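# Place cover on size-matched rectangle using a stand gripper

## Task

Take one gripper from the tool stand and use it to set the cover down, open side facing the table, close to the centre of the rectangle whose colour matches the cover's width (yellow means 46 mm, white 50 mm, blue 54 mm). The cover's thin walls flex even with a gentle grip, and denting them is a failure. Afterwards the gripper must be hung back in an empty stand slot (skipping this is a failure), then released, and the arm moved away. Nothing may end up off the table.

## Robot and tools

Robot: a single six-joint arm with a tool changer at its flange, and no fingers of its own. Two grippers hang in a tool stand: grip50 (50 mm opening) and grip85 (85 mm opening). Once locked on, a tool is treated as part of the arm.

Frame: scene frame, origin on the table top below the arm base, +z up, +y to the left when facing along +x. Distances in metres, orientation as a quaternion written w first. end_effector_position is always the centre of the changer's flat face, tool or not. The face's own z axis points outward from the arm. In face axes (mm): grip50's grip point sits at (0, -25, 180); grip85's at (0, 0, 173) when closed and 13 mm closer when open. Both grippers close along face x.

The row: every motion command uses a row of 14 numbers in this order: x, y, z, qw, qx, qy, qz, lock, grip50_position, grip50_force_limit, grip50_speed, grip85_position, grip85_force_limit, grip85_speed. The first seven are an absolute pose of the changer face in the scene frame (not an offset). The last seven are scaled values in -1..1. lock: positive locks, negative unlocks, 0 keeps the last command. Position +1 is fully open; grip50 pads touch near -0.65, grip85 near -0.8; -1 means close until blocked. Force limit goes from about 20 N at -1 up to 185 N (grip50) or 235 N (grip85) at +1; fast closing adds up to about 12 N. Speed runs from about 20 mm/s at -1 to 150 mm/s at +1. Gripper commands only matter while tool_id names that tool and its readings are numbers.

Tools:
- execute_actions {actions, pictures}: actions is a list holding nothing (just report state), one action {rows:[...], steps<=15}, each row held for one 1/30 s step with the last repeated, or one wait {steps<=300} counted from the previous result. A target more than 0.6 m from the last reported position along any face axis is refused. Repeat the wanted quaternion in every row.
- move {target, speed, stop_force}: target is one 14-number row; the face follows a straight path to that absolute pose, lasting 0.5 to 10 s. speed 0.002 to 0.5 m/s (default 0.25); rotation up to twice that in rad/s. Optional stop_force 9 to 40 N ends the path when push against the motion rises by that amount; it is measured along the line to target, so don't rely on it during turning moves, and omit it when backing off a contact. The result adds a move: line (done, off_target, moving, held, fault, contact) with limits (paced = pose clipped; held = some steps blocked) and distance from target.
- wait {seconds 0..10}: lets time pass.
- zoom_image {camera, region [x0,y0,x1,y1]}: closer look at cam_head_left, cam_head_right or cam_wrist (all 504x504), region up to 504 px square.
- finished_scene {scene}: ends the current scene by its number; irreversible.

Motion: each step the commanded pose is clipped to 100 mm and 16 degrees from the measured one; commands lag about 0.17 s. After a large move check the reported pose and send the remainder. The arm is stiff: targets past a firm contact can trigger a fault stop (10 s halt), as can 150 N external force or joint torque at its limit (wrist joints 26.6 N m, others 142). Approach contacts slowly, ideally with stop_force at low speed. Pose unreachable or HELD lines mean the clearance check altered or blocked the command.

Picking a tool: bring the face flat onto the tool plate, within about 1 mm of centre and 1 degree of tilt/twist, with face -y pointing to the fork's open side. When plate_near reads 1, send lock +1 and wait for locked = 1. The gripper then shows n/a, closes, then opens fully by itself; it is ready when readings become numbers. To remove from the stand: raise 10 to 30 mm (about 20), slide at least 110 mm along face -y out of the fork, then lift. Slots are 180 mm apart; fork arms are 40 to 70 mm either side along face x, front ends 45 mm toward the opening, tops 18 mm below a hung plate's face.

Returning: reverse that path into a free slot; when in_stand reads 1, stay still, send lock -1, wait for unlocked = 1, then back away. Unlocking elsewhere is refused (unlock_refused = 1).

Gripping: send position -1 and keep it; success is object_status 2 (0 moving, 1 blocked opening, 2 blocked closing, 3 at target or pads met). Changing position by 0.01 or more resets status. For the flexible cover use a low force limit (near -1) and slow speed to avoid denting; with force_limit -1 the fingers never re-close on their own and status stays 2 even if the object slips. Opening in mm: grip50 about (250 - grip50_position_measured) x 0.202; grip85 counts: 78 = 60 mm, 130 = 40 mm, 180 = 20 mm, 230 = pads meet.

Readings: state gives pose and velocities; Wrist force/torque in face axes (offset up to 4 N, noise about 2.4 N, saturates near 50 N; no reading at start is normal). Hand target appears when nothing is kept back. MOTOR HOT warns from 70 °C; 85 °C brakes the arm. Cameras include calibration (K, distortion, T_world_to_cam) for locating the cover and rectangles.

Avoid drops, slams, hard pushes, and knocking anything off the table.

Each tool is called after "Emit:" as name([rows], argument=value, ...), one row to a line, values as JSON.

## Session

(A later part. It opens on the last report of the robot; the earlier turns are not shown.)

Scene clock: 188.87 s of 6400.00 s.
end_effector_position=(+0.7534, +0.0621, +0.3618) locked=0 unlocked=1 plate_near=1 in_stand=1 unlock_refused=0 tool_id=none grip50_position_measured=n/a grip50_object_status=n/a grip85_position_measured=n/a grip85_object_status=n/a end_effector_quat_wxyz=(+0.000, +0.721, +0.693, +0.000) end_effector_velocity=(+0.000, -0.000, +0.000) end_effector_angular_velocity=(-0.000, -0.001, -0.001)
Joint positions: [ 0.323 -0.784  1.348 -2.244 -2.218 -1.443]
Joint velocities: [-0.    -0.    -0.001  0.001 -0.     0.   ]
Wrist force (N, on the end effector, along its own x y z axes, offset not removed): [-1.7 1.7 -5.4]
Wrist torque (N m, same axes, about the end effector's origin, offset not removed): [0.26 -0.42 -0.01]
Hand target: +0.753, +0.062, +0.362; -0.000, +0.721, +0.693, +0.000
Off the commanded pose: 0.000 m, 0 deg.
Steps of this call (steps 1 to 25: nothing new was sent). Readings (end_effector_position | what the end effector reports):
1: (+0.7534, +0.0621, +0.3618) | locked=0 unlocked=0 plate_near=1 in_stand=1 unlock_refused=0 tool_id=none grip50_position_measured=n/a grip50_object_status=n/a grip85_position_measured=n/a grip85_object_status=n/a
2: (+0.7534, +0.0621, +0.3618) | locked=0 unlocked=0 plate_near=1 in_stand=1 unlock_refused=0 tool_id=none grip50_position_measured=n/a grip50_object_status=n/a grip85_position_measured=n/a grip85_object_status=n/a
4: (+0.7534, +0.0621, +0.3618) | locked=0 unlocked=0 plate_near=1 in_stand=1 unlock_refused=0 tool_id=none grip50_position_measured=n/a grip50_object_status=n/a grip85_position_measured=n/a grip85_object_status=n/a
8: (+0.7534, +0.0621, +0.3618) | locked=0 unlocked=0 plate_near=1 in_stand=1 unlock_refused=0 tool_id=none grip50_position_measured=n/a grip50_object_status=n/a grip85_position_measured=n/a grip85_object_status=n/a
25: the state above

Stop at +23 mm for a reference view, then clear.

Emit:
move(target=[0.7534,0.0621,0.385,0,0.7212,0.6927,0,0,1,-1,0,1,-1,0], speed=0.03)

Emit:
move(target=[0.7534,0.0621,0.46,0,0.7212,0.6927,0,0,1,-1,0,1,-1,0], speed=0.12)

Emit:
finished_scene(scene=1)

Scene clock: 195.10 s of 6400.00 s.
end_effector_position=(+0.7534, +0.0621, +0.3848) locked=0 unlocked=1 plate_near=0 in_stand=0 unlock_refused=0 tool_id=none grip50_position_measured=n/a grip50_object_status=n/a grip85_position_measured=n/a grip85_object_status=n/a end_effector_quat_wxyz=(-0.000, +0.721, +0.693, +0.000) end_effector_velocity=(+0.000, -0.001, +0.002) end_effector_angular_velocity=(+0.000, +0.001, -0.002)
Joint positions: [ 0.342 -0.807  1.334 -2.192 -2.22  -1.42 ]
Joint velocities: [ 0.    -0.003 -0.001  0.006  0.     0.003]
Wrist force (N, on the end effector, along its own x y z axes, offset not removed): [1.4 2.9 -0.3]
Wrist torque (N m, same axes, about the end effector's origin, offset not removed): [0.41 -0.13 -0.15]
Hand target: +0.753, +0.062, +0.385; -0.000, +0.721, +0.693, +0.000
Off the commanded pose: 0.000 m, 0 deg.
After step 90, 2.13 s passed at rest.
move: done
camera_calibration (this result's frames):
cam_wrist: T_world_to_cam=[[0.00347248, 0.999785, -0.0204287, -0.0638673], [0.972697, 0.00136356, 0.232073, -0.763149], [0.232051, -0.0206768, -0.972484, 0.248169], [0, 0, 0, 1]] pos_world=[0.684947, 0.0700255, 0.417142]

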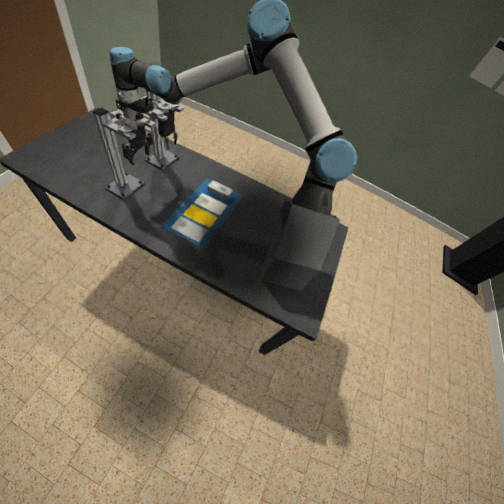

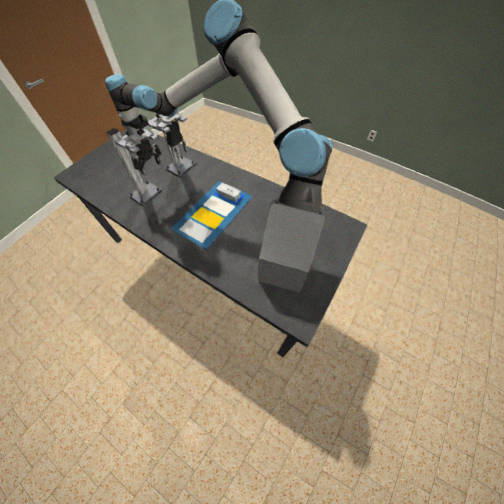

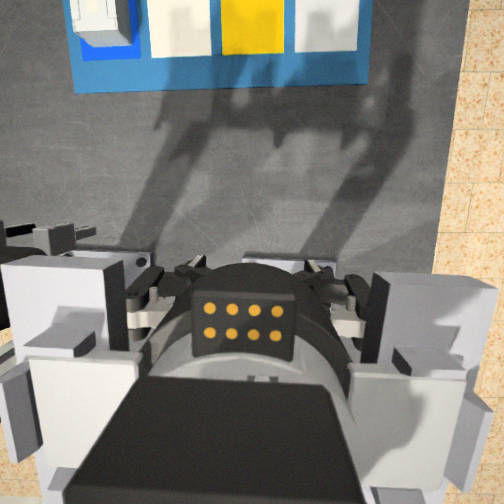

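Scene clock: 196.23 s of 6400.00 s.
end_effector_position=(+0.7533, +0.0621, +0.4598) locked=0 unlocked=1 plate_near=0 in_stand=0 unlock_refused=0 tool_id=none grip50_position_measured=n/a grip50_object_status=n/a grip85_position_measured=n/a grip85_object_status=n/a end_effector_quat_wxyz=(-0.000, +0.721, +0.693, +0.000) end_effector_velocity=(+0.000, +0.000, +0.002) end_effector_angular_velocity=(+0.000, +0.001, +0.000)
Joint positions: [ 0.404 -0.869  1.263 -2.012 -2.224 -1.342]
Joint velocities: [ 0.002  0.    -0.005  0.007  0.     0.003]
Wrist force (N, on the end effector, along its own x y z axes, offset not removed): [3.2 2.8 -2.6]
Wrist torque (N m, same axes, about the end effector's origin, offset not removed): [0.25 -0.25 -0.08]
Hand target: +0.753, +0.062, +0.460; -0.000, +0.721, +0.693, +0.000
Off the commanded pose: 0.000 m, 0 deg.
move: done
camera_calibration (this result's frames):
cam_wrist: T_world_to_cam=[[0.00347326, 0.999788, -0.0202945, -0.0623929], [0.972685, 0.00133278, 0.232126, -0.780531], [0.232104, -0.0205464, -0.972474, 0.32109], [0, 0, 0, 1]] pos_world=[0.684902, 0.0700172, 0.492167]

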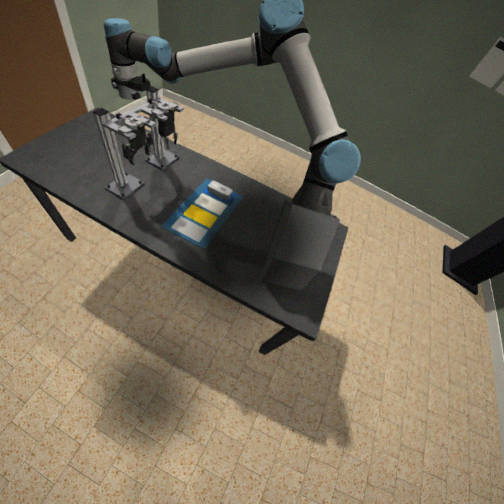

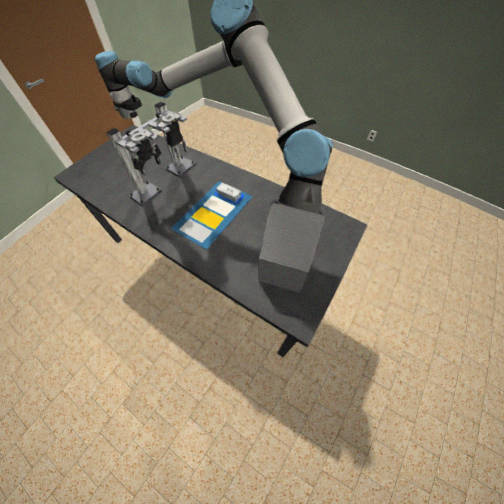

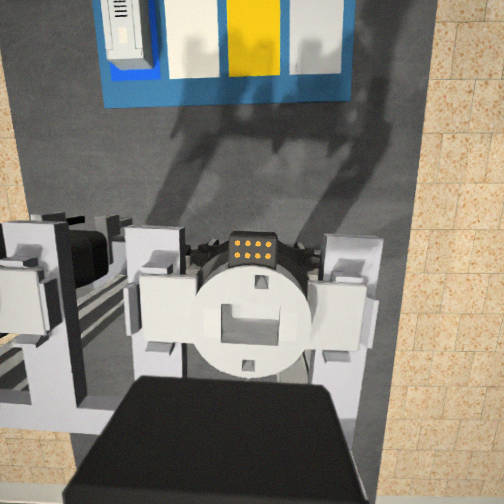

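The scene is finished: the task was done.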